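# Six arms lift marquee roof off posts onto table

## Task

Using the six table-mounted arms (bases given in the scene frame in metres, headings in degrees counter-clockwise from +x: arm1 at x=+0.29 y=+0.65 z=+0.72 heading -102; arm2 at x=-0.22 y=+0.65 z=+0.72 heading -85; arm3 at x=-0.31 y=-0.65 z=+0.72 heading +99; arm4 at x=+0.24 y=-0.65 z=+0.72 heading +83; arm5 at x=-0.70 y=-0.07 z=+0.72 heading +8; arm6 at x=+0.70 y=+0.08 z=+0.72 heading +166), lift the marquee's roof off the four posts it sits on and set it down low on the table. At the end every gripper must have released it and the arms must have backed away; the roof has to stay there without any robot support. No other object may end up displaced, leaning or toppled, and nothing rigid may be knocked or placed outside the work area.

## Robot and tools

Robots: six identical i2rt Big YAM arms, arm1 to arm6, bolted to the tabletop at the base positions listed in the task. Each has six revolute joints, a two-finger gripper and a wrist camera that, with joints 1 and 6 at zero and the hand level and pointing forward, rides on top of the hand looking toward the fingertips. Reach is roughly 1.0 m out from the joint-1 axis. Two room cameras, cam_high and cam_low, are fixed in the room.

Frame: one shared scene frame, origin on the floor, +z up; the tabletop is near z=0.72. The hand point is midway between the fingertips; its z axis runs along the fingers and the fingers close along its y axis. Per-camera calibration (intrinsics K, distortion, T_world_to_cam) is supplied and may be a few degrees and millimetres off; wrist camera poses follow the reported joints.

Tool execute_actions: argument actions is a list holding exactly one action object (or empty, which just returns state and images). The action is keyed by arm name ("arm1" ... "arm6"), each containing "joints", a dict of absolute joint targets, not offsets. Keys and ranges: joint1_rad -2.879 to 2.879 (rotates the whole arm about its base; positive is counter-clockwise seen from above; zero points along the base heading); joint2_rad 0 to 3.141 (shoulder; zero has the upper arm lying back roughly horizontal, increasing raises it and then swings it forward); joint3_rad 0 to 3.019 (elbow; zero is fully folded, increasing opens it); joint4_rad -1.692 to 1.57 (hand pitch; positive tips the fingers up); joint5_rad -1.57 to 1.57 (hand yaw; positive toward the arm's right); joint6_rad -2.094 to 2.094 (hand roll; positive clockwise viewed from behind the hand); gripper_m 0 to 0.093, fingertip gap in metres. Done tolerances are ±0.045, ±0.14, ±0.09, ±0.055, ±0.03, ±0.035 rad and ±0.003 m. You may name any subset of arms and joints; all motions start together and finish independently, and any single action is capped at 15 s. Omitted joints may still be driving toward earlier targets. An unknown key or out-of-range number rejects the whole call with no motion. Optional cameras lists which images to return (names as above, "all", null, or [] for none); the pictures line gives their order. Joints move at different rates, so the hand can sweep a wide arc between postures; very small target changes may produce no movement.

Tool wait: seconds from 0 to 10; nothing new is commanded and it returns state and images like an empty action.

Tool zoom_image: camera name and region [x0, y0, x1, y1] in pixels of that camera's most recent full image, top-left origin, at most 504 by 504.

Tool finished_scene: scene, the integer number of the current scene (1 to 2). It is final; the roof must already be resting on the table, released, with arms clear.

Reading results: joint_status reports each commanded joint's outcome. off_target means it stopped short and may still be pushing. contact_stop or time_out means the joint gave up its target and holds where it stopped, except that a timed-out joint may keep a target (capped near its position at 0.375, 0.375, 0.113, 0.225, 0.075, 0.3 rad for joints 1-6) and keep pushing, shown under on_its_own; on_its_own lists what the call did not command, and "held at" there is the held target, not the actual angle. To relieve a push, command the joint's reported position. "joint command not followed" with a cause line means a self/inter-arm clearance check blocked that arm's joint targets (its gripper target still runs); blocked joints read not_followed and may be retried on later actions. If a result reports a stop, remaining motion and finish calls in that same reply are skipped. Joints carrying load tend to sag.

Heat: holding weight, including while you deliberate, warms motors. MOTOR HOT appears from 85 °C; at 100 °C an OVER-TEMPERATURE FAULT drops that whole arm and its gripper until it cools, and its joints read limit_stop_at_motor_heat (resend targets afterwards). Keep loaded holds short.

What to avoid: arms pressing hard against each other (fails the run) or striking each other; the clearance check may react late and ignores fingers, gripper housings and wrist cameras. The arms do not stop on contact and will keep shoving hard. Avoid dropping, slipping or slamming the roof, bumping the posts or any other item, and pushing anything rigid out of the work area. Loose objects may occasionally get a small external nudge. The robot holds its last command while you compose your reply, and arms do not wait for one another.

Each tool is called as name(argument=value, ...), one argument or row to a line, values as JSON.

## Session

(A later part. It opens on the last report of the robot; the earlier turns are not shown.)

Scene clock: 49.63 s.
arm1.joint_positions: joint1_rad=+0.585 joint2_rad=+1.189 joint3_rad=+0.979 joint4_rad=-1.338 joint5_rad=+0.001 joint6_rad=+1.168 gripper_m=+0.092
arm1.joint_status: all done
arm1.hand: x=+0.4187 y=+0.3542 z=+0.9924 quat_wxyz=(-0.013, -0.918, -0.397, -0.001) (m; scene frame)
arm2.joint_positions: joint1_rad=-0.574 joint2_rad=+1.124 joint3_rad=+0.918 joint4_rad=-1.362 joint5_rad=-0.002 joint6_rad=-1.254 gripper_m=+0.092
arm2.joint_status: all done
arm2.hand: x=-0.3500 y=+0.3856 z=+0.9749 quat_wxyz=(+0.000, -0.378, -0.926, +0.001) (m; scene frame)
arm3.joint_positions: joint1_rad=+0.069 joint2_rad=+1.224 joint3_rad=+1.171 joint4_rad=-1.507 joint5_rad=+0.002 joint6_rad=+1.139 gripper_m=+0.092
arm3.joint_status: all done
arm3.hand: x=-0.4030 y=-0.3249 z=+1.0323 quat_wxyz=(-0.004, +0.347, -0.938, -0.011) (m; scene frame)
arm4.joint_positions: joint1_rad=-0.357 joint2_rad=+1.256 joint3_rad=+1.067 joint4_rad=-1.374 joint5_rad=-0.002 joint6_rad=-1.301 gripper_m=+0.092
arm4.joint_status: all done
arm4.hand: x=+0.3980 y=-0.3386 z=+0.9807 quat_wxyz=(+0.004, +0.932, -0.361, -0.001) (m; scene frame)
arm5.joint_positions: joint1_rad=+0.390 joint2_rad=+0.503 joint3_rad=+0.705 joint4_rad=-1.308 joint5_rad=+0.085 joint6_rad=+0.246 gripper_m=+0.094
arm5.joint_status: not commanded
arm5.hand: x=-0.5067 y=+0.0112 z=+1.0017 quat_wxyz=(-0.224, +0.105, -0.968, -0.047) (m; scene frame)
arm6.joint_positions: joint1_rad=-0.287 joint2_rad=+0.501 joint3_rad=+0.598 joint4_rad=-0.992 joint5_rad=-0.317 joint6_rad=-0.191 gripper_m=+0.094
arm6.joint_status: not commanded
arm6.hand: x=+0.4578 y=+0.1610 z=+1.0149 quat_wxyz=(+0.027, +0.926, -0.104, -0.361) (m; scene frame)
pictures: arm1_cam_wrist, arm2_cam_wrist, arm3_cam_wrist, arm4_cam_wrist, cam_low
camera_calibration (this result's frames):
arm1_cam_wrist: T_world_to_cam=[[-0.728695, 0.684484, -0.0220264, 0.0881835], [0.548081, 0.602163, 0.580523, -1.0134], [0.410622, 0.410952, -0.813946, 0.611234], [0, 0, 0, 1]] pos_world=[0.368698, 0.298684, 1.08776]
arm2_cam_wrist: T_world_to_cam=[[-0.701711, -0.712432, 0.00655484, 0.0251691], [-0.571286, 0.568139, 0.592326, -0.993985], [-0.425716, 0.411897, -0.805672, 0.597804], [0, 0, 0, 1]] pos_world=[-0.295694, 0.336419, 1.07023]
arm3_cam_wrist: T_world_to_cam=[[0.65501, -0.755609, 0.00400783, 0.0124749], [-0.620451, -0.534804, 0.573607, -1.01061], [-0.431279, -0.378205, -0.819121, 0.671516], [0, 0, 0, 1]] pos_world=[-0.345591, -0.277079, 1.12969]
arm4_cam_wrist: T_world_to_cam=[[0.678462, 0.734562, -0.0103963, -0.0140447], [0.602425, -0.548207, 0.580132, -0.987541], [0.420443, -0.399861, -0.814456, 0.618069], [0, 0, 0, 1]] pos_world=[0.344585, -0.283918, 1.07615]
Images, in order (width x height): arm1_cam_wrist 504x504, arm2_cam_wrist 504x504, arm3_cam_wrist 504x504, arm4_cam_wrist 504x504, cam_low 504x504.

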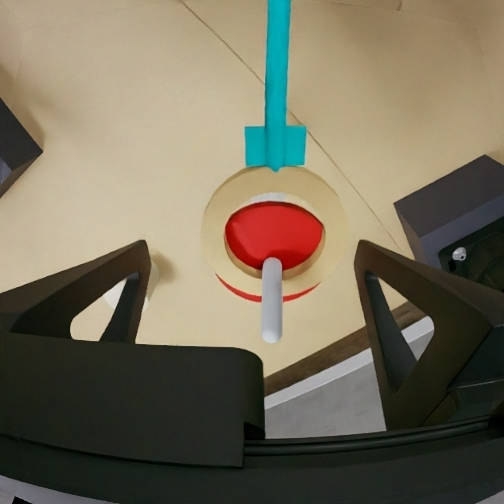

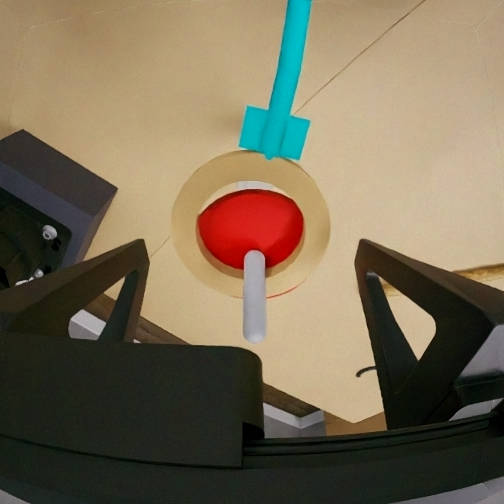

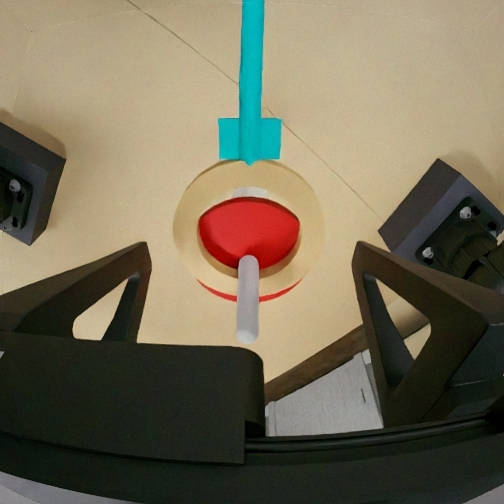

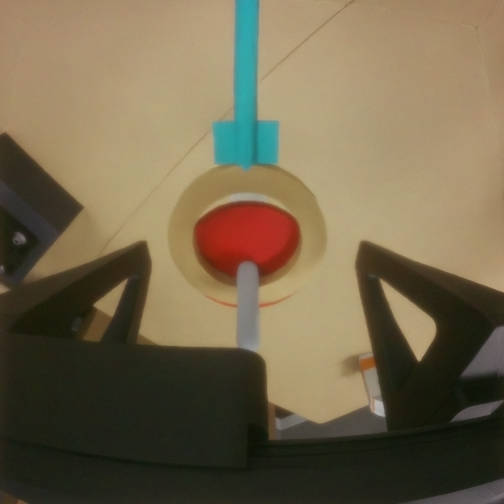

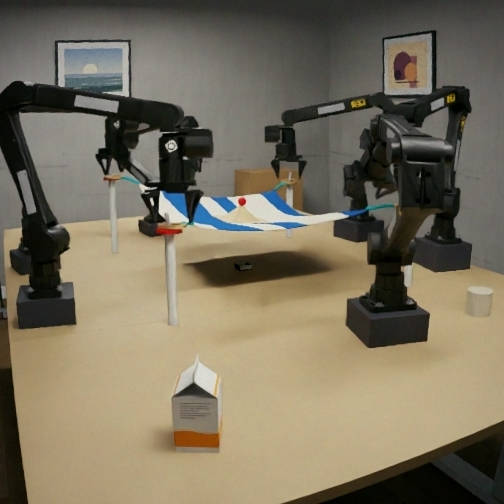

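execute_actions(
  actions=[
    {"arm1": {"joints": {"joint1_rad": 0.573, "joint3_rad": 0.950}}, "arm2": {"joints": {"joint2_rad": 1.140, "joint3_rad": 0.877, "joint4_rad": -1.288}}, "arm3": {"joints": {"joint2_rad": 1.238, "joint3_rad": 1.111, "joint4_rad": -1.431}}, "arm4": {"joints": {"joint2_rad": 1.266, "joint3_rad": 1.013, "joint4_rad": -1.301}}},
  ],
  cameras=["arm1_cam_wrist", "arm2_cam_wrist", "arm3_cam_wrist", "arm4_cam_wrist", "cam_low"],
)

Scene clock: 59.93 s.
arm1.joint_positions: joint1_rad=+0.581 joint2_rad=+1.189 joint3_rad=+0.953 joint4_rad=-1.336 joint5_rad=+0.001 joint6_rad=+1.168 gripper_m=+0.092
arm1.joint_status: all done
arm1.hand: x=+0.4140 y=+0.3613 z=+0.9824 quat_wxyz=(-0.001, -0.919, -0.395, -0.001) (m; scene frame)
arm2.joint_positions: joint1_rad=-0.574 joint2_rad=+1.128 joint3_rad=+0.876 joint4_rad=-1.304 joint5_rad=-0.002 joint6_rad=-1.254 gripper_m=+0.092
arm2.joint_status: all done
arm2.hand: x=-0.3501 y=+0.3855 z=+0.9580 quat_wxyz=(+0.000, -0.377, -0.926, +0.006) (m; scene frame)
arm3.joint_positions: joint1_rad=+0.069 joint2_rad=+1.228 joint3_rad=+1.120 joint4_rad=-1.449 joint5_rad=+0.002 joint6_rad=+1.140 gripper_m=+0.092
arm3.joint_status: all done
arm3.hand: x=-0.4031 y=-0.3242 z=+1.0113 quat_wxyz=(-0.004, +0.347, -0.938, -0.012) (m; scene frame)
arm4.joint_positions: joint1_rad=-0.357 joint2_rad=+1.259 joint3_rad=+1.020 joint4_rad=-1.320 joint5_rad=-0.002 joint6_rad=-1.301 gripper_m=+0.092
arm4.joint_status: all done
arm4.hand: x=+0.3971 y=-0.3403 z=+0.9624 quat_wxyz=(+0.002, +0.933, -0.361, -0.001) (m; scene frame)
arm5.joint_positions: joint1_rad=+0.390 joint2_rad=+0.503 joint3_rad=+0.705 joint4_rad=-1.308 joint5_rad=+0.085 joint6_rad=+0.246 gripper_m=+0.094
arm5.joint_status: not commanded
arm5.hand: x=-0.5067 y=+0.0112 z=+1.0017 quat_wxyz=(-0.224, +0.105, -0.968, -0.047) (m; scene frame)
arm6.joint_positions: joint1_rad=-0.287 joint2_rad=+0.501 joint3_rad=+0.598 joint4_rad=-0.992 joint5_rad=-0.317 joint6_rad=-0.191 gripper_m=+0.094
arm6.joint_status: not commanded
arm6.hand: x=+0.4578 y=+0.1610 z=+1.0149 quat_wxyz=(+0.027, +0.926, -0.104, -0.361) (m; scene frame)
pictures: arm1_cam_wrist, arm2_cam_wrist, arm3_cam_wrist, arm4_cam_wrist, cam_low
camera_calibration (this result's frames):
arm1_cam_wrist: T_world_to_cam=[[-0.725722, 0.687987, 0.00080106, 0.0548247], [0.556552, 0.586393, 0.588551, -1.01498], [0.404446, 0.42757, -0.80846, 0.593232], [0, 0, 0, 1]] pos_world=[0.364745, 0.303809, 1.07693]
arm2_cam_wrist: T_world_to_cam=[[-0.701092, -0.712858, 0.0174201, 0.0150899], [-0.568743, 0.573757, 0.589351, -0.982381], [-0.430119, 0.403282, -0.807689, 0.587912], [0, 0, 0, 1]] pos_world=[-0.295271, 0.337311, 1.05355]
arm3_cam_wrist: T_world_to_cam=[[0.654732, -0.755858, 0.00227358, 0.0147311], [-0.620345, -0.535626, 0.572954, -0.997763], [-0.431854, -0.376542, -0.819584, 0.655294], [0, 0, 0, 1]] pos_world=[-0.345611, -0.276547, 1.10871]
arm4_cam_wrist: T_world_to_cam=[[0.678199, 0.734857, -0.00562515, -0.0167596], [0.601337, -0.55054, 0.57905, -0.976664], [0.422422, -0.396094, -0.815272, 0.604111], [0, 0, 0, 1]] pos_world=[0.34348, -0.286092, 1.05796]
Images, in order (width x height): arm1_cam_wrist 504x504, arm2_cam_wrist 504x504, arm3_cam_wrist 504x504, arm4_cam_wrist 504x504, cam_low 504x504.

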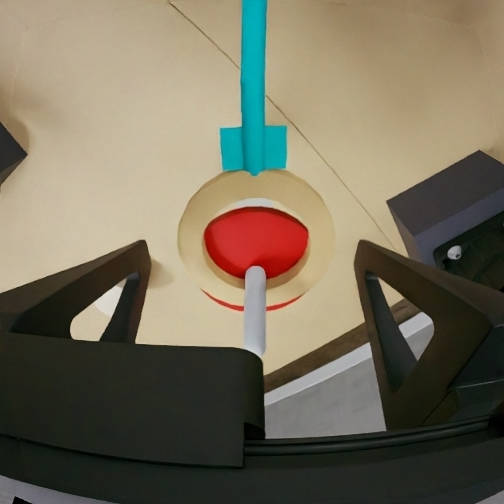

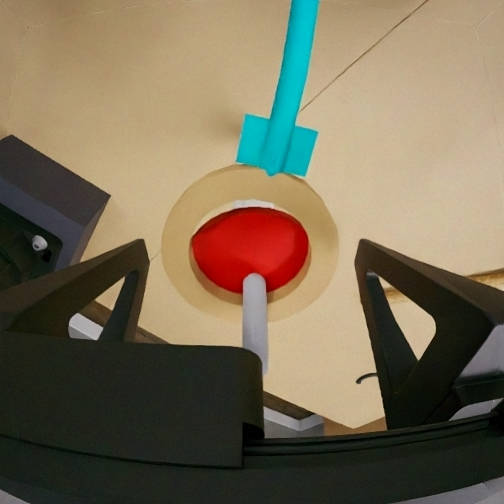

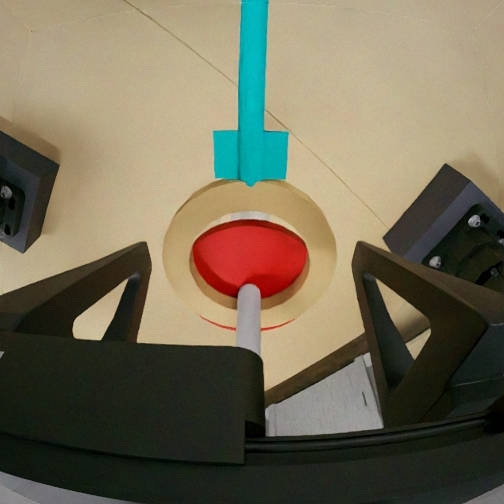

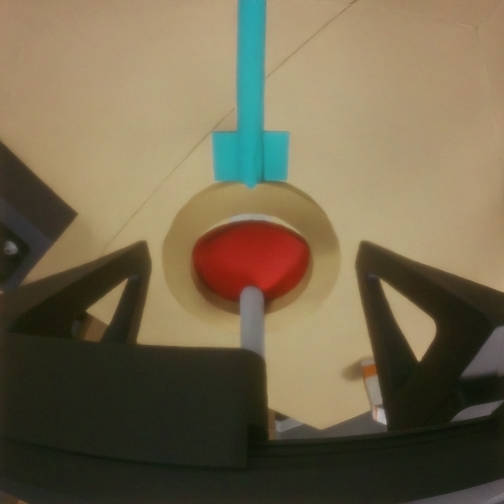

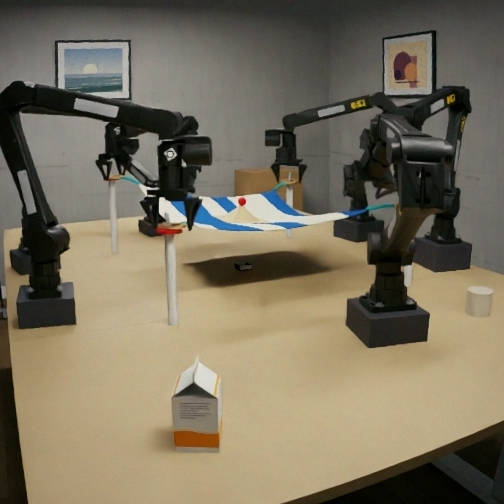

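zoom_image(
  camera="cam_low",
  region=[125, 170, 225, 250],
)

zoom_image(
  camera="cam_low",
  region=[80, 140, 160, 200],
)

zoom_image(
  camera="cam_low",
  region=[250, 140, 330, 200],
)

Region (125, 170, 225, 250) of cam_low's 504x504 image, scaled by 5.040, with more detail than that image has; it fills the top 403 rows of this view, and the rest is white.

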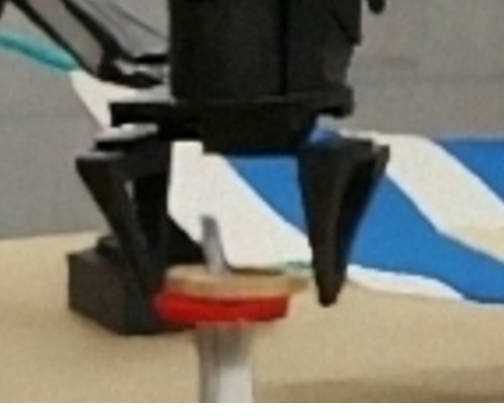

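Region (80, 140, 160, 200) of cam_low's 504x504 image, scaled by 6.300, with more detail than that image has; it fills the top 378 rows of this view, and the rest is white.

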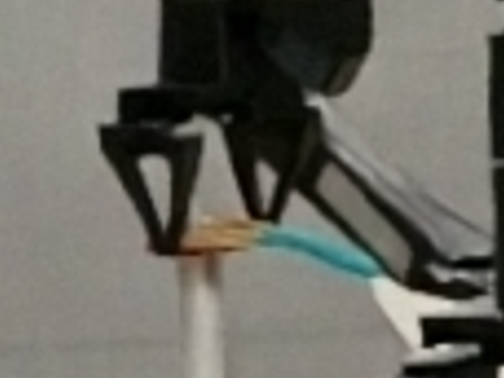

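Region (250, 140, 330, 200) of cam_low's 504x504 image, scaled by 6.300, with more detail than that image has; it fills the top 378 rows of this view, and the rest is white.

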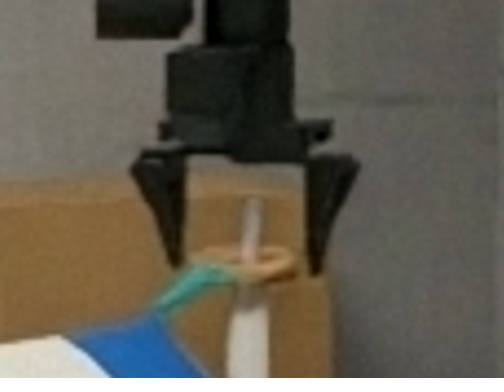

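execute_actions(
  actions=[
    {"arm1": {"joints": {"joint2_rad": 1.21, "joint3_rad": 0.898, "joint4_rad": -1.258}}, "arm2": {"joints": {"joint2_rad": 1.165}}, "arm3": {"joints": {"joint2_rad": 1.261}}, "arm4": {"joints": {"joint2_rad": 1.290}}},
  ],
  cameras=["arm1_cam_wrist", "arm2_cam_wrist", "arm3_cam_wrist", "arm4_cam_wrist", "cam_low"],
)

Scene clock: 62.00 s.
arm1.joint_positions: joint1_rad=+0.581 joint2_rad=+1.209 joint3_rad=+0.898 joint4_rad=-1.271 joint5_rad=+0.001 joint6_rad=+1.168 gripper_m=+0.092
arm1.joint_status: all done
arm1.hand: x=+0.4132 y=+0.3634 z=+0.9568 quat_wxyz=(+0.004, -0.919, -0.395, -0.001) (m; scene frame)
arm2.joint_positions: joint1_rad=-0.574 joint2_rad=+1.154 joint3_rad=+0.876 joint4_rad=-1.304 joint5_rad=-0.002 joint6_rad=-1.254 gripper_m=+0.092
arm2.joint_status: all done
arm2.hand: x=-0.3504 y=+0.3849 z=+0.9508 quat_wxyz=(-0.001, -0.377, -0.926, -0.007) (m; scene frame)
arm3.joint_positions: joint1_rad=+0.069 joint2_rad=+1.250 joint3_rad=+1.120 joint4_rad=-1.449 joint5_rad=+0.002 joint6_rad=+1.140 gripper_m=+0.092
arm3.joint_status: all done
arm3.hand: x=-0.4036 y=-0.3222 z=+1.0042 quat_wxyz=(-0.004, +0.347, -0.938, -0.001) (m; scene frame)
arm4.joint_positions: joint1_rad=-0.357 joint2_rad=+1.284 joint3_rad=+1.020 joint4_rad=-1.320 joint5_rad=-0.002 joint6_rad=-1.301 gripper_m=+0.092
arm4.joint_status: all done
arm4.hand: x=+0.3975 y=-0.3395 z=+0.9543 quat_wxyz=(+0.014, +0.932, -0.361, -0.002) (m; scene frame)
arm5.joint_positions: joint1_rad=+0.390 joint2_rad=+0.503 joint3_rad=+0.705 joint4_rad=-1.308 joint5_rad=+0.085 joint6_rad=+0.246 gripper_m=+0.094
arm5.joint_status: not commanded
arm5.hand: x=-0.5067 y=+0.0112 z=+1.0017 quat_wxyz=(-0.224, +0.105, -0.968, -0.047) (m; scene frame)
arm6.joint_positions: joint1_rad=-0.287 joint2_rad=+0.501 joint3_rad=+0.598 joint4_rad=-0.992 joint5_rad=-0.317 joint6_rad=-0.191 gripper_m=+0.094
arm6.joint_status: not commanded
arm6.hand: x=+0.4578 y=+0.1610 z=+1.0149 quat_wxyz=(+0.027, +0.926, -0.104, -0.361) (m; scene frame)
pictures: arm1_cam_wrist, arm2_cam_wrist, arm3_cam_wrist, arm4_cam_wrist, cam_low
camera_calibration (this result's frames):
arm1_cam_wrist: T_world_to_cam=[[-0.725728, 0.687929, 0.00852413, 0.0454572], [0.558508, 0.581871, 0.591182, -1.00236], [0.401731, 0.433798, -0.806493, 0.568929], [0, 0, 0, 1]] pos_world=[0.364258, 0.305171, 1.05103]
arm2_cam_wrist: T_world_to_cam=[[-0.701183, -0.712942, -0.00756962, 0.0383237], [-0.57561, 0.559787, 0.59608, -0.981404], [-0.420733, 0.422318, -0.80289, 0.573618], [0, 0, 0, 1]] pos_world=[-0.296694, 0.334451, 1.04584]
arm3_cam_wrist: T_world_to_cam=[[0.654566, -0.755675, 0.0223186, -0.00355264], [-0.623897, -0.523277, 0.58046, -0.997969], [-0.42696, -0.393874, -0.813983, 0.640786], [0, 0, 0, 1]] pos_world=[-0.346715, -0.27251, 1.10095]
arm4_cam_wrist: T_world_to_cam=[[0.678009, 0.734463, -0.0294787, 0.00504587], [0.607857, -0.537682, 0.584301, -0.975062], [0.413297, -0.41408, -0.811001, 0.591155], [0, 0, 0, 1]] pos_world=[0.344954, -0.283194, 1.04931]
Images, in order (width x height): arm1_cam_wrist 504x504, arm2_cam_wrist 504x504, arm3_cam_wrist 504x504, arm4_cam_wrist 504x504, cam_low 504x504.

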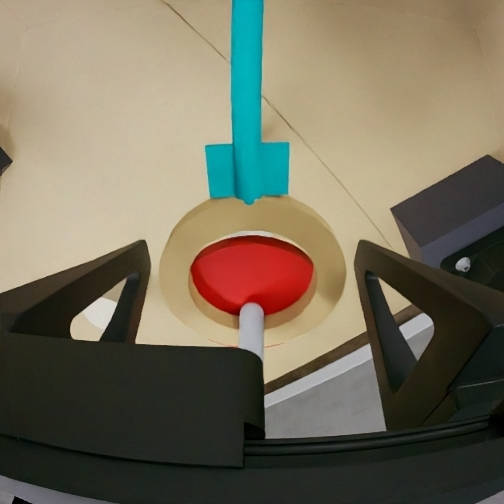

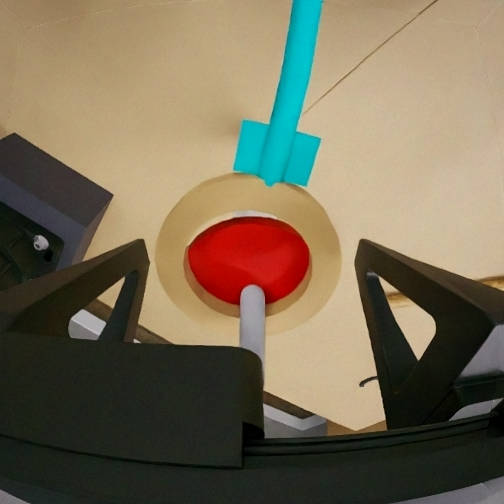

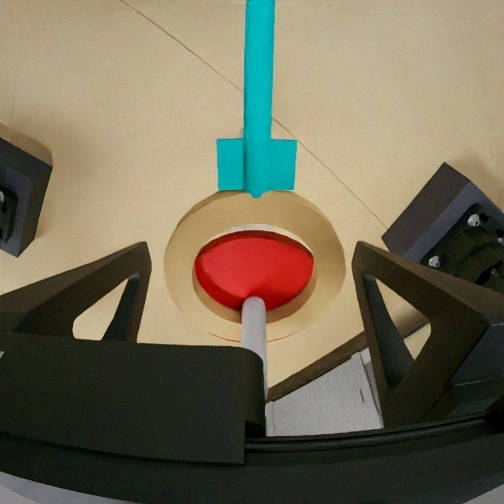

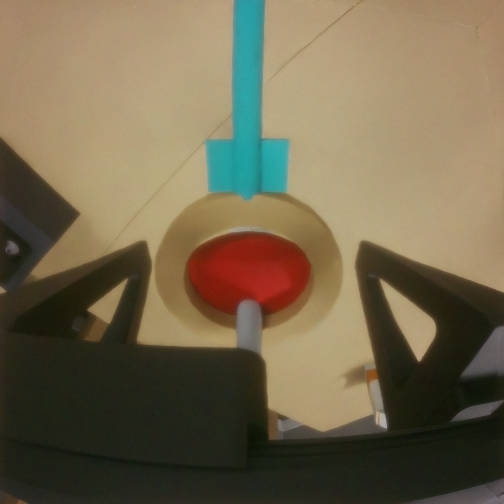

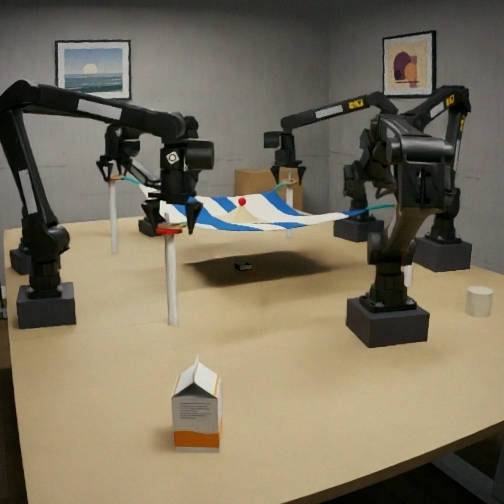

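execute_actions(
  actions=[
    {"arm2": {"joints": {"joint1_rad": -0.552}}, "arm1": {"joints": {"gripper_m": 0.060}}, "arm3": {"joints": {"gripper_m": 0.060}}, "arm4": {"joints": {"gripper_m": 0.060}}},
  ],
  cameras=["arm1_cam_wrist", "arm2_cam_wrist", "arm3_cam_wrist", "arm4_cam_wrist"],
)

Scene clock: 64.73 s.
arm1.joint_positions: joint1_rad=+0.581 joint2_rad=+1.209 joint3_rad=+0.898 joint4_rad=-1.271 joint5_rad=+0.001 joint6_rad=+1.169 gripper_m=+0.067
arm1.joint_status: gripper_m off_target (ended at +0.067, target +0.060)
arm1.hand: x=+0.4132 y=+0.3634 z=+0.9568 quat_wxyz=(+0.004, -0.919, -0.395, -0.001) (m; scene frame)
arm2.joint_positions: joint1_rad=-0.559 joint2_rad=+1.154 joint3_rad=+0.876 joint4_rad=-1.304 joint5_rad=-0.002 joint6_rad=-1.254 gripper_m=+0.092
arm2.joint_status: all done
arm2.hand: x=-0.3462 y=+0.3829 z=+0.9508 quat_wxyz=(-0.001, -0.370, -0.929, -0.007) (m; scene frame)
arm3.joint_positions: joint1_rad=+0.069 joint2_rad=+1.250 joint3_rad=+1.120 joint4_rad=-1.449 joint5_rad=+0.002 joint6_rad=+1.140 gripper_m=+0.068
arm3.joint_status: gripper_m off_target (ended at +0.068, target +0.060)
arm3.hand: x=-0.4036 y=-0.3222 z=+1.0042 quat_wxyz=(-0.004, +0.347, -0.938, -0.001) (m; scene frame)
arm4.joint_positions: joint1_rad=-0.357 joint2_rad=+1.284 joint3_rad=+1.020 joint4_rad=-1.320 joint5_rad=-0.002 joint6_rad=-1.301 gripper_m=+0.068
arm4.joint_status: gripper_m off_target (ended at +0.068, target +0.060)
arm4.hand: x=+0.3975 y=-0.3395 z=+0.9543 quat_wxyz=(+0.014, +0.932, -0.361, -0.002) (m; scene frame)
arm5.joint_positions: joint1_rad=+0.390 joint2_rad=+0.503 joint3_rad=+0.705 joint4_rad=-1.308 joint5_rad=+0.085 joint6_rad=+0.246 gripper_m=+0.094
arm5.joint_status: not commanded
arm5.hand: x=-0.5067 y=+0.0112 z=+1.0017 quat_wxyz=(-0.224, +0.105, -0.968, -0.047) (m; scene frame)
arm6.joint_positions: joint1_rad=-0.287 joint2_rad=+0.501 joint3_rad=+0.598 joint4_rad=-0.992 joint5_rad=-0.317 joint6_rad=-0.191 gripper_m=+0.094
arm6.joint_status: not commanded
arm6.hand: x=+0.4578 y=+0.1610 z=+1.0149 quat_wxyz=(+0.027, +0.926, -0.104, -0.361) (m; scene frame)
pictures: arm1_cam_wrist, arm2_cam_wrist, arm3_cam_wrist, arm4_cam_wrist
camera_calibration (this result's frames):
arm1_cam_wrist: T_world_to_cam=[[-0.725466, 0.688206, 0.008526, 0.0452464], [0.558731, 0.581658, 0.59118, -1.00237], [0.401894, 0.433644, -0.806495, 0.568919], [0, 0, 0, 1]] pos_world=[0.364236, 0.30519, 1.05103]
arm2_cam_wrist: T_world_to_cam=[[-0.689946, -0.723821, -0.00760647, 0.0478965], [-0.58432, 0.55071, 0.596061, -0.977405], [-0.427252, 0.415694, -0.802903, 0.5765], [0, 0, 0, 1]] pos_world=[-0.29176, 0.333288, 1.04583]
arm3_cam_wrist: T_world_to_cam=[[0.654566, -0.755675, 0.0223186, -0.00355264], [-0.623897, -0.523277, 0.58046, -0.997969], [-0.42696, -0.393874, -0.813983, 0.640786], [0, 0, 0, 1]] pos_world=[-0.346715, -0.27251, 1.10095]
arm4_cam_wrist: T_world_to_cam=[[0.678009, 0.734463, -0.0294787, 0.00504587], [0.607857, -0.537682, 0.584301, -0.975062], [0.413297, -0.41408, -0.811001, 0.591155], [0, 0, 0, 1]] pos_world=[0.344954, -0.283194, 1.04931]
Images, in order (width x height): arm1_cam_wrist 504x504, arm2_cam_wrist 504x504, arm3_cam_wrist 504x504, arm4_cam_wrist 504x504.

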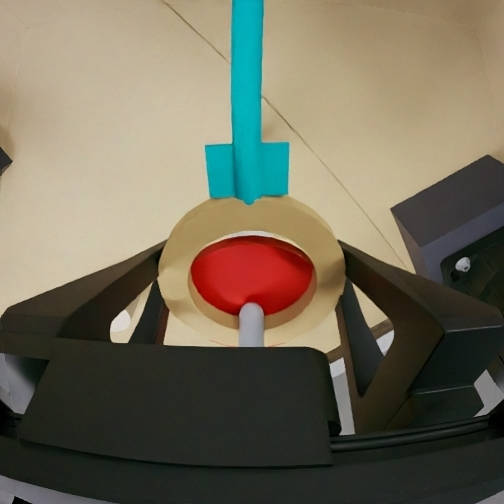

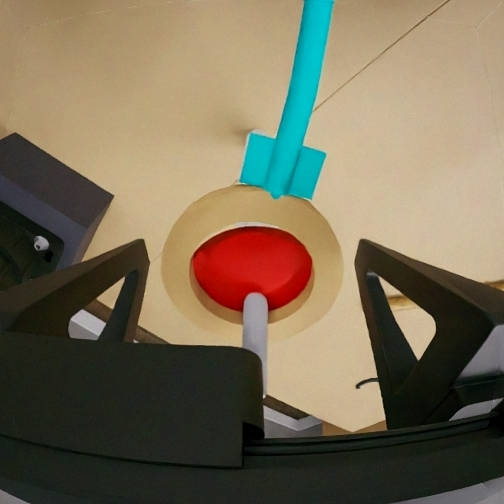

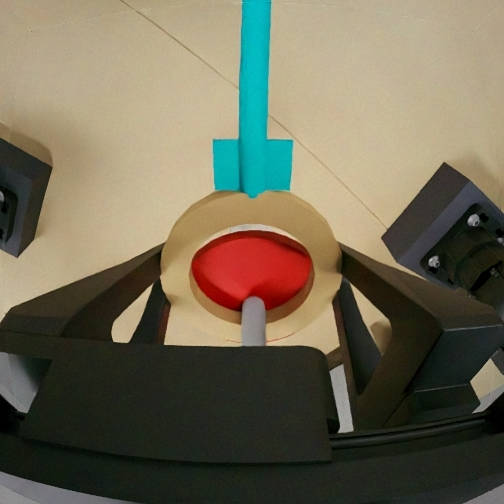

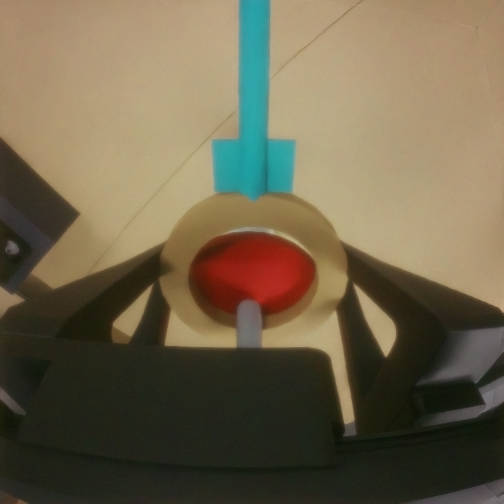

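execute_actions(
  actions=[
    {"arm2": {"joints": {"gripper_m": 0.060}}},
  ],
  cameras=["arm2_cam_wrist", "cam_low"],
)

Scene clock: 67.17 s.
arm1.joint_positions: joint1_rad=+0.581 joint2_rad=+1.209 joint3_rad=+0.898 joint4_rad=-1.271 joint5_rad=+0.001 joint6_rad=+1.169 gripper_m=+0.067
arm1.joint_status: not commanded
arm1.hand: x=+0.4132 y=+0.3634 z=+0.9568 quat_wxyz=(+0.004, -0.919, -0.395, -0.001) (m; scene frame)
arm2.joint_positions: joint1_rad=-0.559 joint2_rad=+1.154 joint3_rad=+0.876 joint4_rad=-1.304 joint5_rad=-0.002 joint6_rad=-1.255 gripper_m=+0.067
arm2.joint_status: gripper_m off_target (ended at +0.067, target +0.060)
arm2.hand: x=-0.3462 y=+0.3829 z=+0.9508 quat_wxyz=(-0.001, -0.370, -0.929, -0.007) (m; scene frame)
arm3.joint_positions: joint1_rad=+0.069 joint2_rad=+1.250 joint3_rad=+1.120 joint4_rad=-1.449 joint5_rad=+0.002 joint6_rad=+1.140 gripper_m=+0.068
arm3.joint_status: not commanded
arm3.hand: x=-0.4036 y=-0.3222 z=+1.0042 quat_wxyz=(-0.004, +0.347, -0.938, -0.001) (m; scene frame)
arm4.joint_positions: joint1_rad=-0.357 joint2_rad=+1.284 joint3_rad=+1.020 joint4_rad=-1.320 joint5_rad=-0.002 joint6_rad=-1.301 gripper_m=+0.068
arm4.joint_status: not commanded
arm4.hand: x=+0.3975 y=-0.3395 z=+0.9543 quat_wxyz=(+0.014, +0.932, -0.361, -0.002) (m; scene frame)
arm5.joint_positions: joint1_rad=+0.390 joint2_rad=+0.503 joint3_rad=+0.705 joint4_rad=-1.308 joint5_rad=+0.085 joint6_rad=+0.246 gripper_m=+0.094
arm5.joint_status: not commanded
arm5.hand: x=-0.5067 y=+0.0112 z=+1.0017 quat_wxyz=(-0.224, +0.105, -0.968, -0.047) (m; scene frame)
arm6.joint_positions: joint1_rad=-0.287 joint2_rad=+0.501 joint3_rad=+0.598 joint4_rad=-0.992 joint5_rad=-0.317 joint6_rad=-0.191 gripper_m=+0.094
arm6.joint_status: not commanded
arm6.hand: x=+0.4578 y=+0.1610 z=+1.0149 quat_wxyz=(+0.027, +0.926, -0.104, -0.361) (m; scene frame)
pictures: arm2_cam_wrist, cam_low
camera_calibration (this result's frames):
arm2_cam_wrist: T_world_to_cam=[[-0.68967, -0.724084, -0.00760796, 0.0480943], [-0.584533, 0.550489, 0.596057, -0.97739], [-0.427407, 0.41553, -0.802906, 0.576512], [0, 0, 0, 1]] pos_world=[-0.291742, 0.333309, 1.04583]
Images, in order (width x height): arm2_cam_wrist 504x504, cam_low 504x504.

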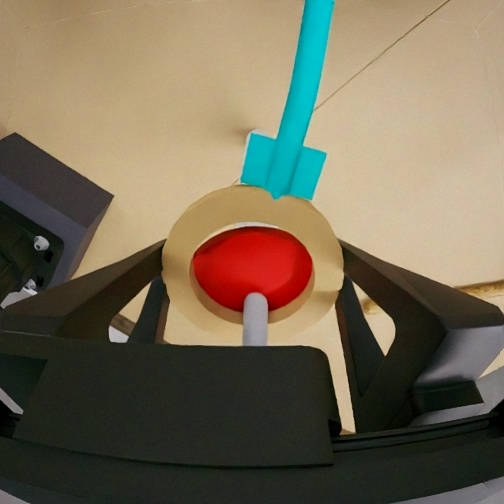

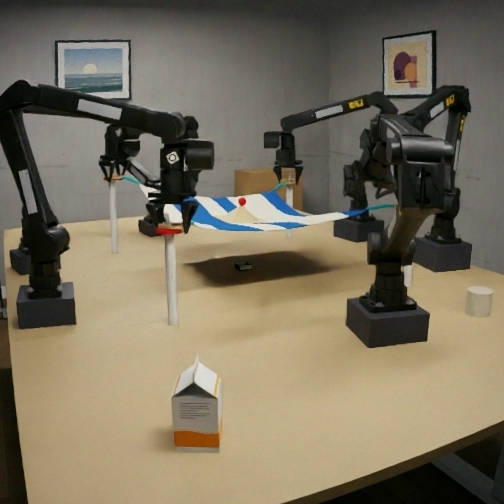

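execute_actions(
  actions=[
    {"arm1": {"joints": {"joint1_rad": 0.616, "joint2_rad": 1.170}}, "arm2": {"joints": {"joint1_rad": -0.595, "joint2_rad": 1.113}}, "arm3": {"joints": {"joint1_rad": 0.101, "joint2_rad": 1.214}}, "arm4": {"joints": {"joint1_rad": -0.391, "joint2_rad": 1.248}}},
  ],
  cameras=["arm1_cam_wrist", "arm2_cam_wrist", "arm3_cam_wrist", "arm4_cam_wrist", "cam_low"],
)

Scene clock: 68.77 s.
arm1.joint_positions: joint1_rad=+0.604 joint2_rad=+1.177 joint3_rad=+0.898 joint4_rad=-1.266 joint5_rad=+0.004 joint6_rad=+1.170 gripper_m=+0.067
arm1.joint_status: all done
arm1.hand: x=+0.4196 y=+0.3658 z=+0.9661 quat_wxyz=(-0.015, -0.914, -0.405, +0.000) (m; scene frame)
arm2.joint_positions: joint1_rad=-0.588 joint2_rad=+1.121 joint3_rad=+0.876 joint4_rad=-1.301 joint5_rad=-0.002 joint6_rad=-1.255 gripper_m=+0.067
arm2.joint_status: all done
arm2.hand: x=-0.3538 y=+0.3869 z=+0.9598 quat_wxyz=(+0.001, -0.383, -0.924, +0.011) (m; scene frame)
arm3.joint_positions: joint1_rad=+0.083 joint2_rad=+1.223 joint3_rad=+1.120 joint4_rad=-1.445 joint5_rad=+0.004 joint6_rad=+1.140 gripper_m=+0.068
arm3.joint_status: all done
arm3.hand: x=-0.4076 y=-0.3247 z=+1.0130 quat_wxyz=(-0.006, +0.353, -0.935, -0.017) (m; scene frame)
arm4.joint_positions: joint1_rad=-0.375 joint2_rad=+1.262 joint3_rad=+1.020 joint4_rad=-1.320 joint5_rad=-0.004 joint6_rad=-1.301 gripper_m=+0.068
arm4.joint_status: all done
arm4.hand: x=+0.4021 y=-0.3430 z=+0.9611 quat_wxyz=(+0.004, +0.929, -0.369, -0.002) (m; scene frame)
arm5.joint_positions: joint1_rad=+0.390 joint2_rad=+0.503 joint3_rad=+0.705 joint4_rad=-1.308 joint5_rad=+0.085 joint6_rad=+0.246 gripper_m=+0.094
arm5.joint_status: not commanded
arm5.hand: x=-0.5067 y=+0.0112 z=+1.0017 quat_wxyz=(-0.224, +0.105, -0.968, -0.047) (m; scene frame)
arm6.joint_positions: joint1_rad=-0.287 joint2_rad=+0.501 joint3_rad=+0.598 joint4_rad=-0.992 joint5_rad=-0.317 joint6_rad=-0.191 gripper_m=+0.094
arm6.joint_status: not commanded
arm6.hand: x=+0.4578 y=+0.1610 z=+1.0149 quat_wxyz=(+0.027, +0.926, -0.104, -0.361) (m; scene frame)
pictures: arm1_cam_wrist, arm2_cam_wrist, arm3_cam_wrist, arm4_cam_wrist, cam_low
camera_calibration (this result's frames):
arm1_cam_wrist: T_world_to_cam=[[-0.740562, 0.671559, -0.0239937, 0.0919568], [0.537933, 0.613848, 0.57777, -1.003], [0.402735, 0.414967, -0.815847, 0.588335], [0, 0, 0, 1]] pos_world=[0.370703, 0.309796, 1.0617]
arm2_cam_wrist: T_world_to_cam=[[-0.709912, -0.703818, 0.0257853, -0.00114337], [-0.559115, 0.585464, 0.587046, -0.985258], [-0.42827, 0.402334, -0.809143, 0.58961], [0, 0, 0, 1]] pos_world=[-0.299173, 0.338808, 1.0555]
arm3_cam_wrist: T_world_to_cam=[[0.66504, -0.746784, -0.00596035, 0.0327167], [-0.612598, -0.550072, 0.567577, -0.997899], [-0.427136, -0.37381, -0.823299, 0.661134], [0, 0, 0, 1]] pos_world=[-0.350675, -0.277346, 1.11089]
arm4_cam_wrist: T_world_to_cam=[[0.690973, 0.722819, -0.00946477, -0.0237884], [0.593527, -0.559806, 0.578224, -0.979634], [0.412653, -0.405154, -0.815823, 0.601275], [0, 0, 0, 1]] pos_world=[0.349758, -0.287601, 1.05676]
Images, in order (width x height): arm1_cam_wrist 504x504, arm2_cam_wrist 504x504, arm3_cam_wrist 504x504, arm4_cam_wrist 504x504, cam_low 504x504.

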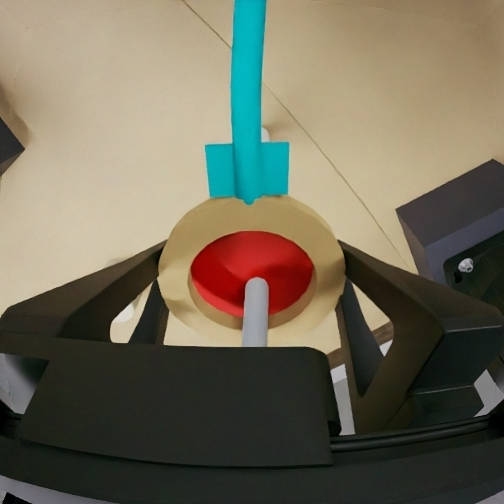

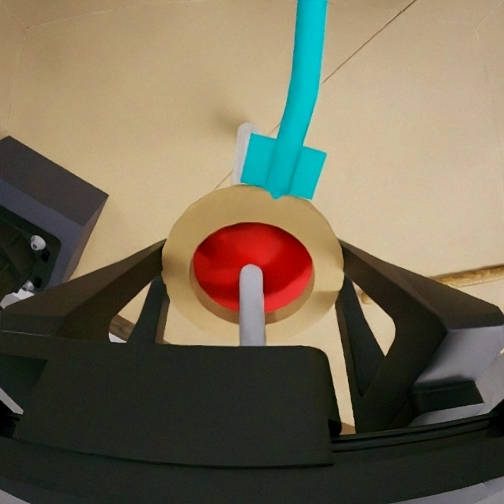

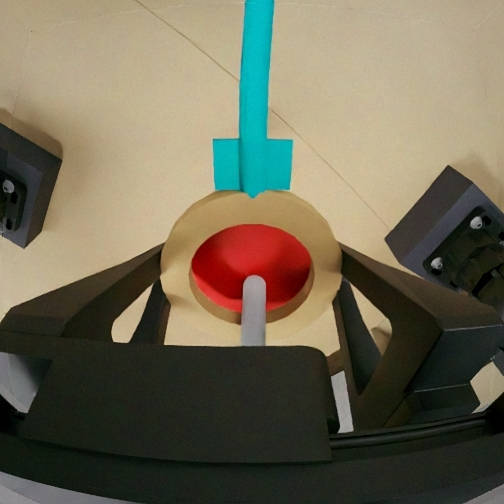

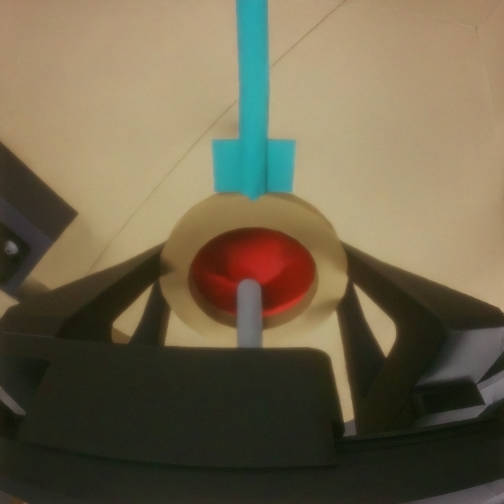

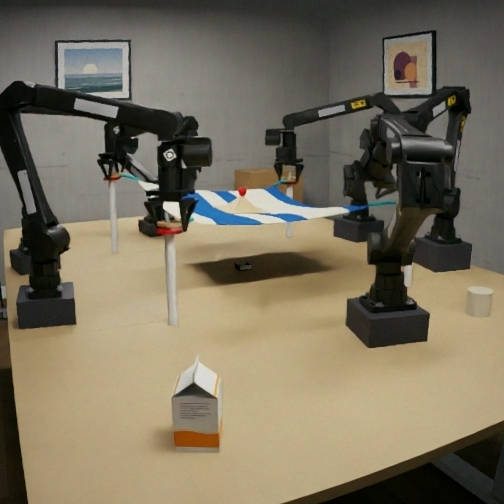

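execute_actions(
  actions=[],
)

Scene clock: 70.43 s.
arm1.joint_positions: joint1_rad=+0.604 joint2_rad=+1.177 joint3_rad=+0.898 joint4_rad=-1.266 joint5_rad=+0.004 joint6_rad=+1.170 gripper_m=+0.067
arm1.joint_status: all done
arm1.hand: x=+0.4196 y=+0.3658 z=+0.9661 quat_wxyz=(-0.015, -0.914, -0.405, +0.000) (m; scene frame)
arm2.joint_positions: joint1_rad=-0.588 joint2_rad=+1.121 joint3_rad=+0.876 joint4_rad=-1.301 joint5_rad=-0.002 joint6_rad=-1.255 gripper_m=+0.067
arm2.joint_status: all done
arm2.hand: x=-0.3538 y=+0.3869 z=+0.9598 quat_wxyz=(+0.001, -0.383, -0.924, +0.011) (m; scene frame)
arm3.joint_positions: joint1_rad=+0.083 joint2_rad=+1.223 joint3_rad=+1.120 joint4_rad=-1.445 joint5_rad=+0.004 joint6_rad=+1.140 gripper_m=+0.068
arm3.joint_status: all done
arm3.hand: x=-0.4076 y=-0.3247 z=+1.0130 quat_wxyz=(-0.006, +0.353, -0.935, -0.017) (m; scene frame)
arm4.joint_positions: joint1_rad=-0.375 joint2_rad=+1.262 joint3_rad=+1.020 joint4_rad=-1.320 joint5_rad=-0.004 joint6_rad=-1.301 gripper_m=+0.068
arm4.joint_status: all done
arm4.hand: x=+0.4021 y=-0.3430 z=+0.9611 quat_wxyz=(+0.004, +0.929, -0.369, -0.002) (m; scene frame)
arm5.joint_positions: joint1_rad=+0.390 joint2_rad=+0.503 joint3_rad=+0.705 joint4_rad=-1.308 joint5_rad=+0.085 joint6_rad=+0.246 gripper_m=+0.094
arm5.joint_status: not commanded
arm5.hand: x=-0.5067 y=+0.0112 z=+1.0017 quat_wxyz=(-0.224, +0.105, -0.968, -0.047) (m; scene frame)
arm6.joint_positions: joint1_rad=-0.287 joint2_rad=+0.501 joint3_rad=+0.598 joint4_rad=-0.992 joint5_rad=-0.317 joint6_rad=-0.191 gripper_m=+0.094
arm6.joint_status: not commanded
arm6.hand: x=+0.4578 y=+0.1610 z=+1.0149 quat_wxyz=(+0.027, +0.926, -0.104, -0.361) (m; scene frame)
pictures: arm1_cam_wrist, arm2_cam_wrist, arm3_cam_wrist, arm4_cam_wrist, arm5_cam_wrist, arm6_cam_wrist, cam_high, cam_low
camera_calibration (this result's frames):
arm1_cam_wrist: T_world_to_cam=[[-0.740562, 0.671559, -0.0239937, 0.0919568], [0.537933, 0.613848, 0.57777, -1.003], [0.402735, 0.414967, -0.815847, 0.588335], [0, 0, 0, 1]] pos_world=[0.370703, 0.309796, 1.0617]
arm2_cam_wrist: T_world_to_cam=[[-0.709643, -0.704089, 0.025788, -0.000946136], [-0.559334, 0.585248, 0.587052, -0.985258], [-0.428429, 0.402173, -0.809139, 0.589611], [0, 0, 0, 1]] pos_world=[-0.299154, 0.338829, 1.0555]
arm3_cam_wrist: T_world_to_cam=[[0.66504, -0.746784, -0.00596035, 0.0327167], [-0.612598, -0.550072, 0.567577, -0.997899], [-0.427136, -0.37381, -0.823299, 0.661134], [0, 0, 0, 1]] pos_world=[-0.350675, -0.277346, 1.11089]
arm4_cam_wrist: T_world_to_cam=[[0.690973, 0.722819, -0.00946477, -0.0237884], [0.593527, -0.559806, 0.578224, -0.979634], [0.412653, -0.405154, -0.815823, 0.601275], [0, 0, 0, 1]] pos_world=[0.349758, -0.287601, 1.05676]
arm5_cam_wrist: T_world_to_cam=[[0.216935, -0.974949, -0.0491252, 0.171378], [-0.959995, -0.222194, 0.170408, -0.65092], [-0.177054, 0.0101925, -0.984148, 1.02052], [0, 0, 0, 1]] pos_world=[-0.481371, 0.012053, 1.12368]
arm6_cam_wrist: T_world_to_cam=[[0.175588, 0.977767, -0.114632, -0.122081], [0.975366, -0.188575, -0.114455, -0.290147], [-0.133527, -0.0917112, -0.986793, 1.2036], [0, 0, 0, 1]] pos_world=[0.465148, 0.175035, 1.1405]
Images, in order (width x height): arm1_cam_wrist 504x504, arm2_cam_wrist 504x504, arm3_cam_wrist 504x504, arm4_cam_wrist 504x504, arm5_cam_wrist 504x504, arm6_cam_wrist 504x504, cam_high 504x504, cam_low 504x504.

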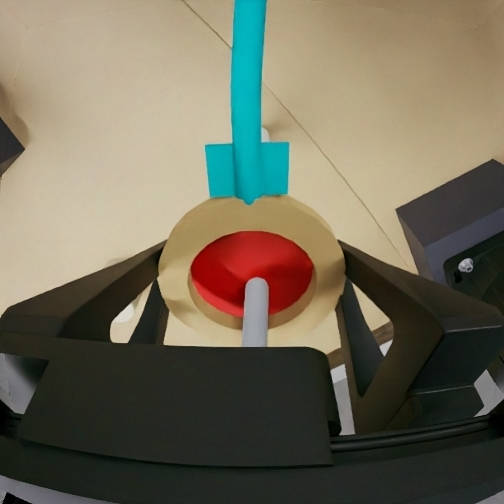

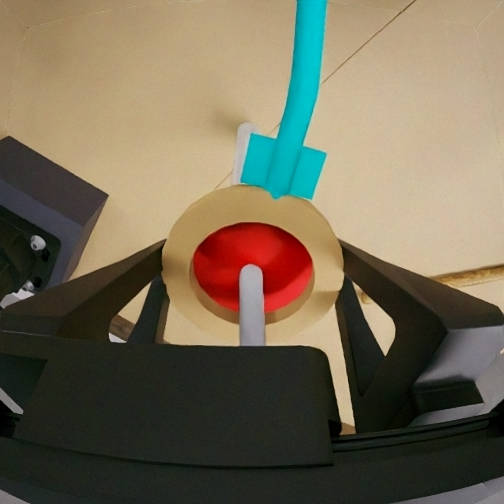

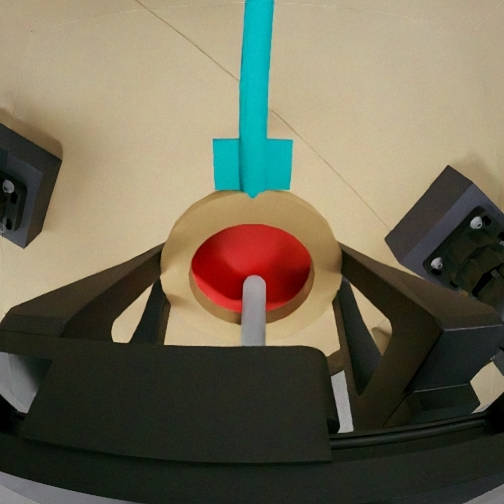

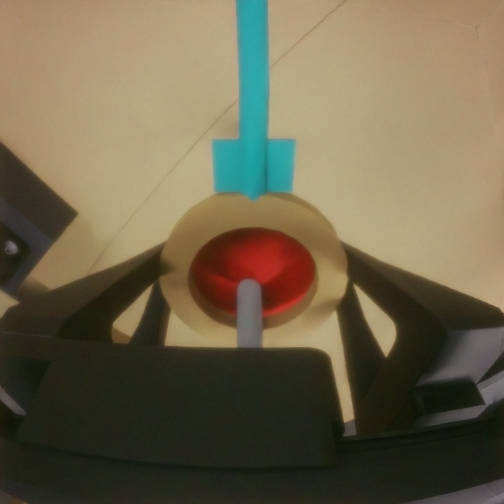

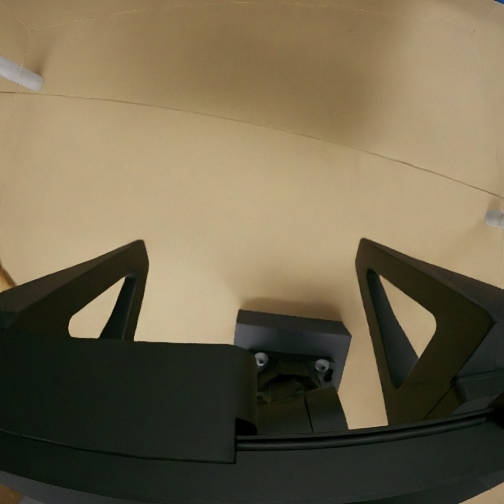

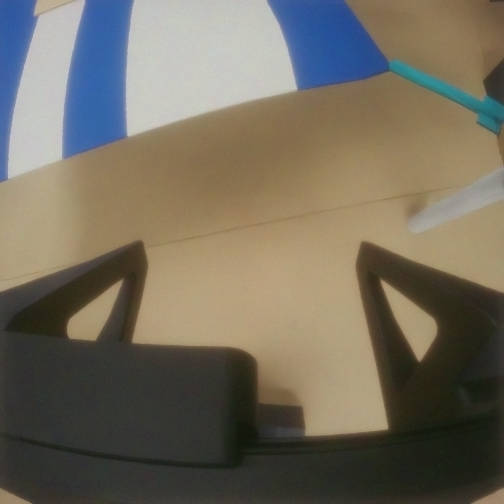

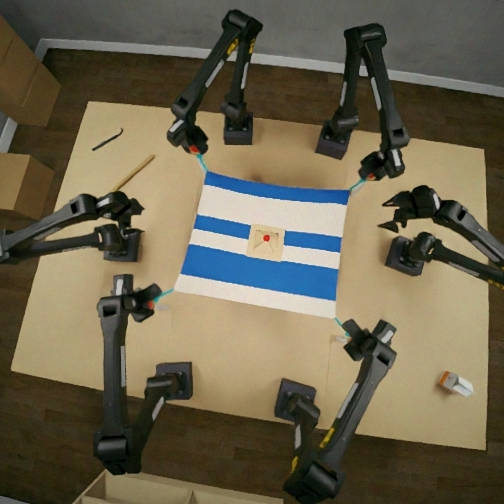

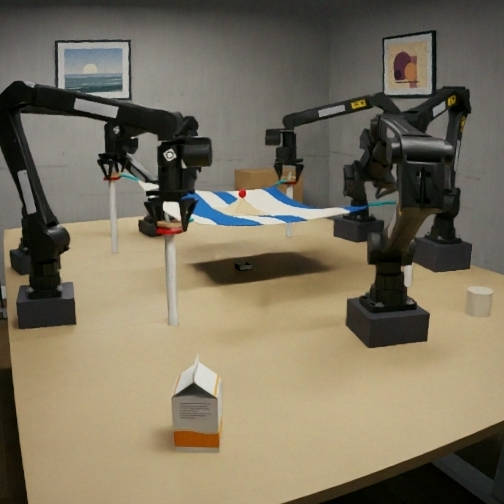

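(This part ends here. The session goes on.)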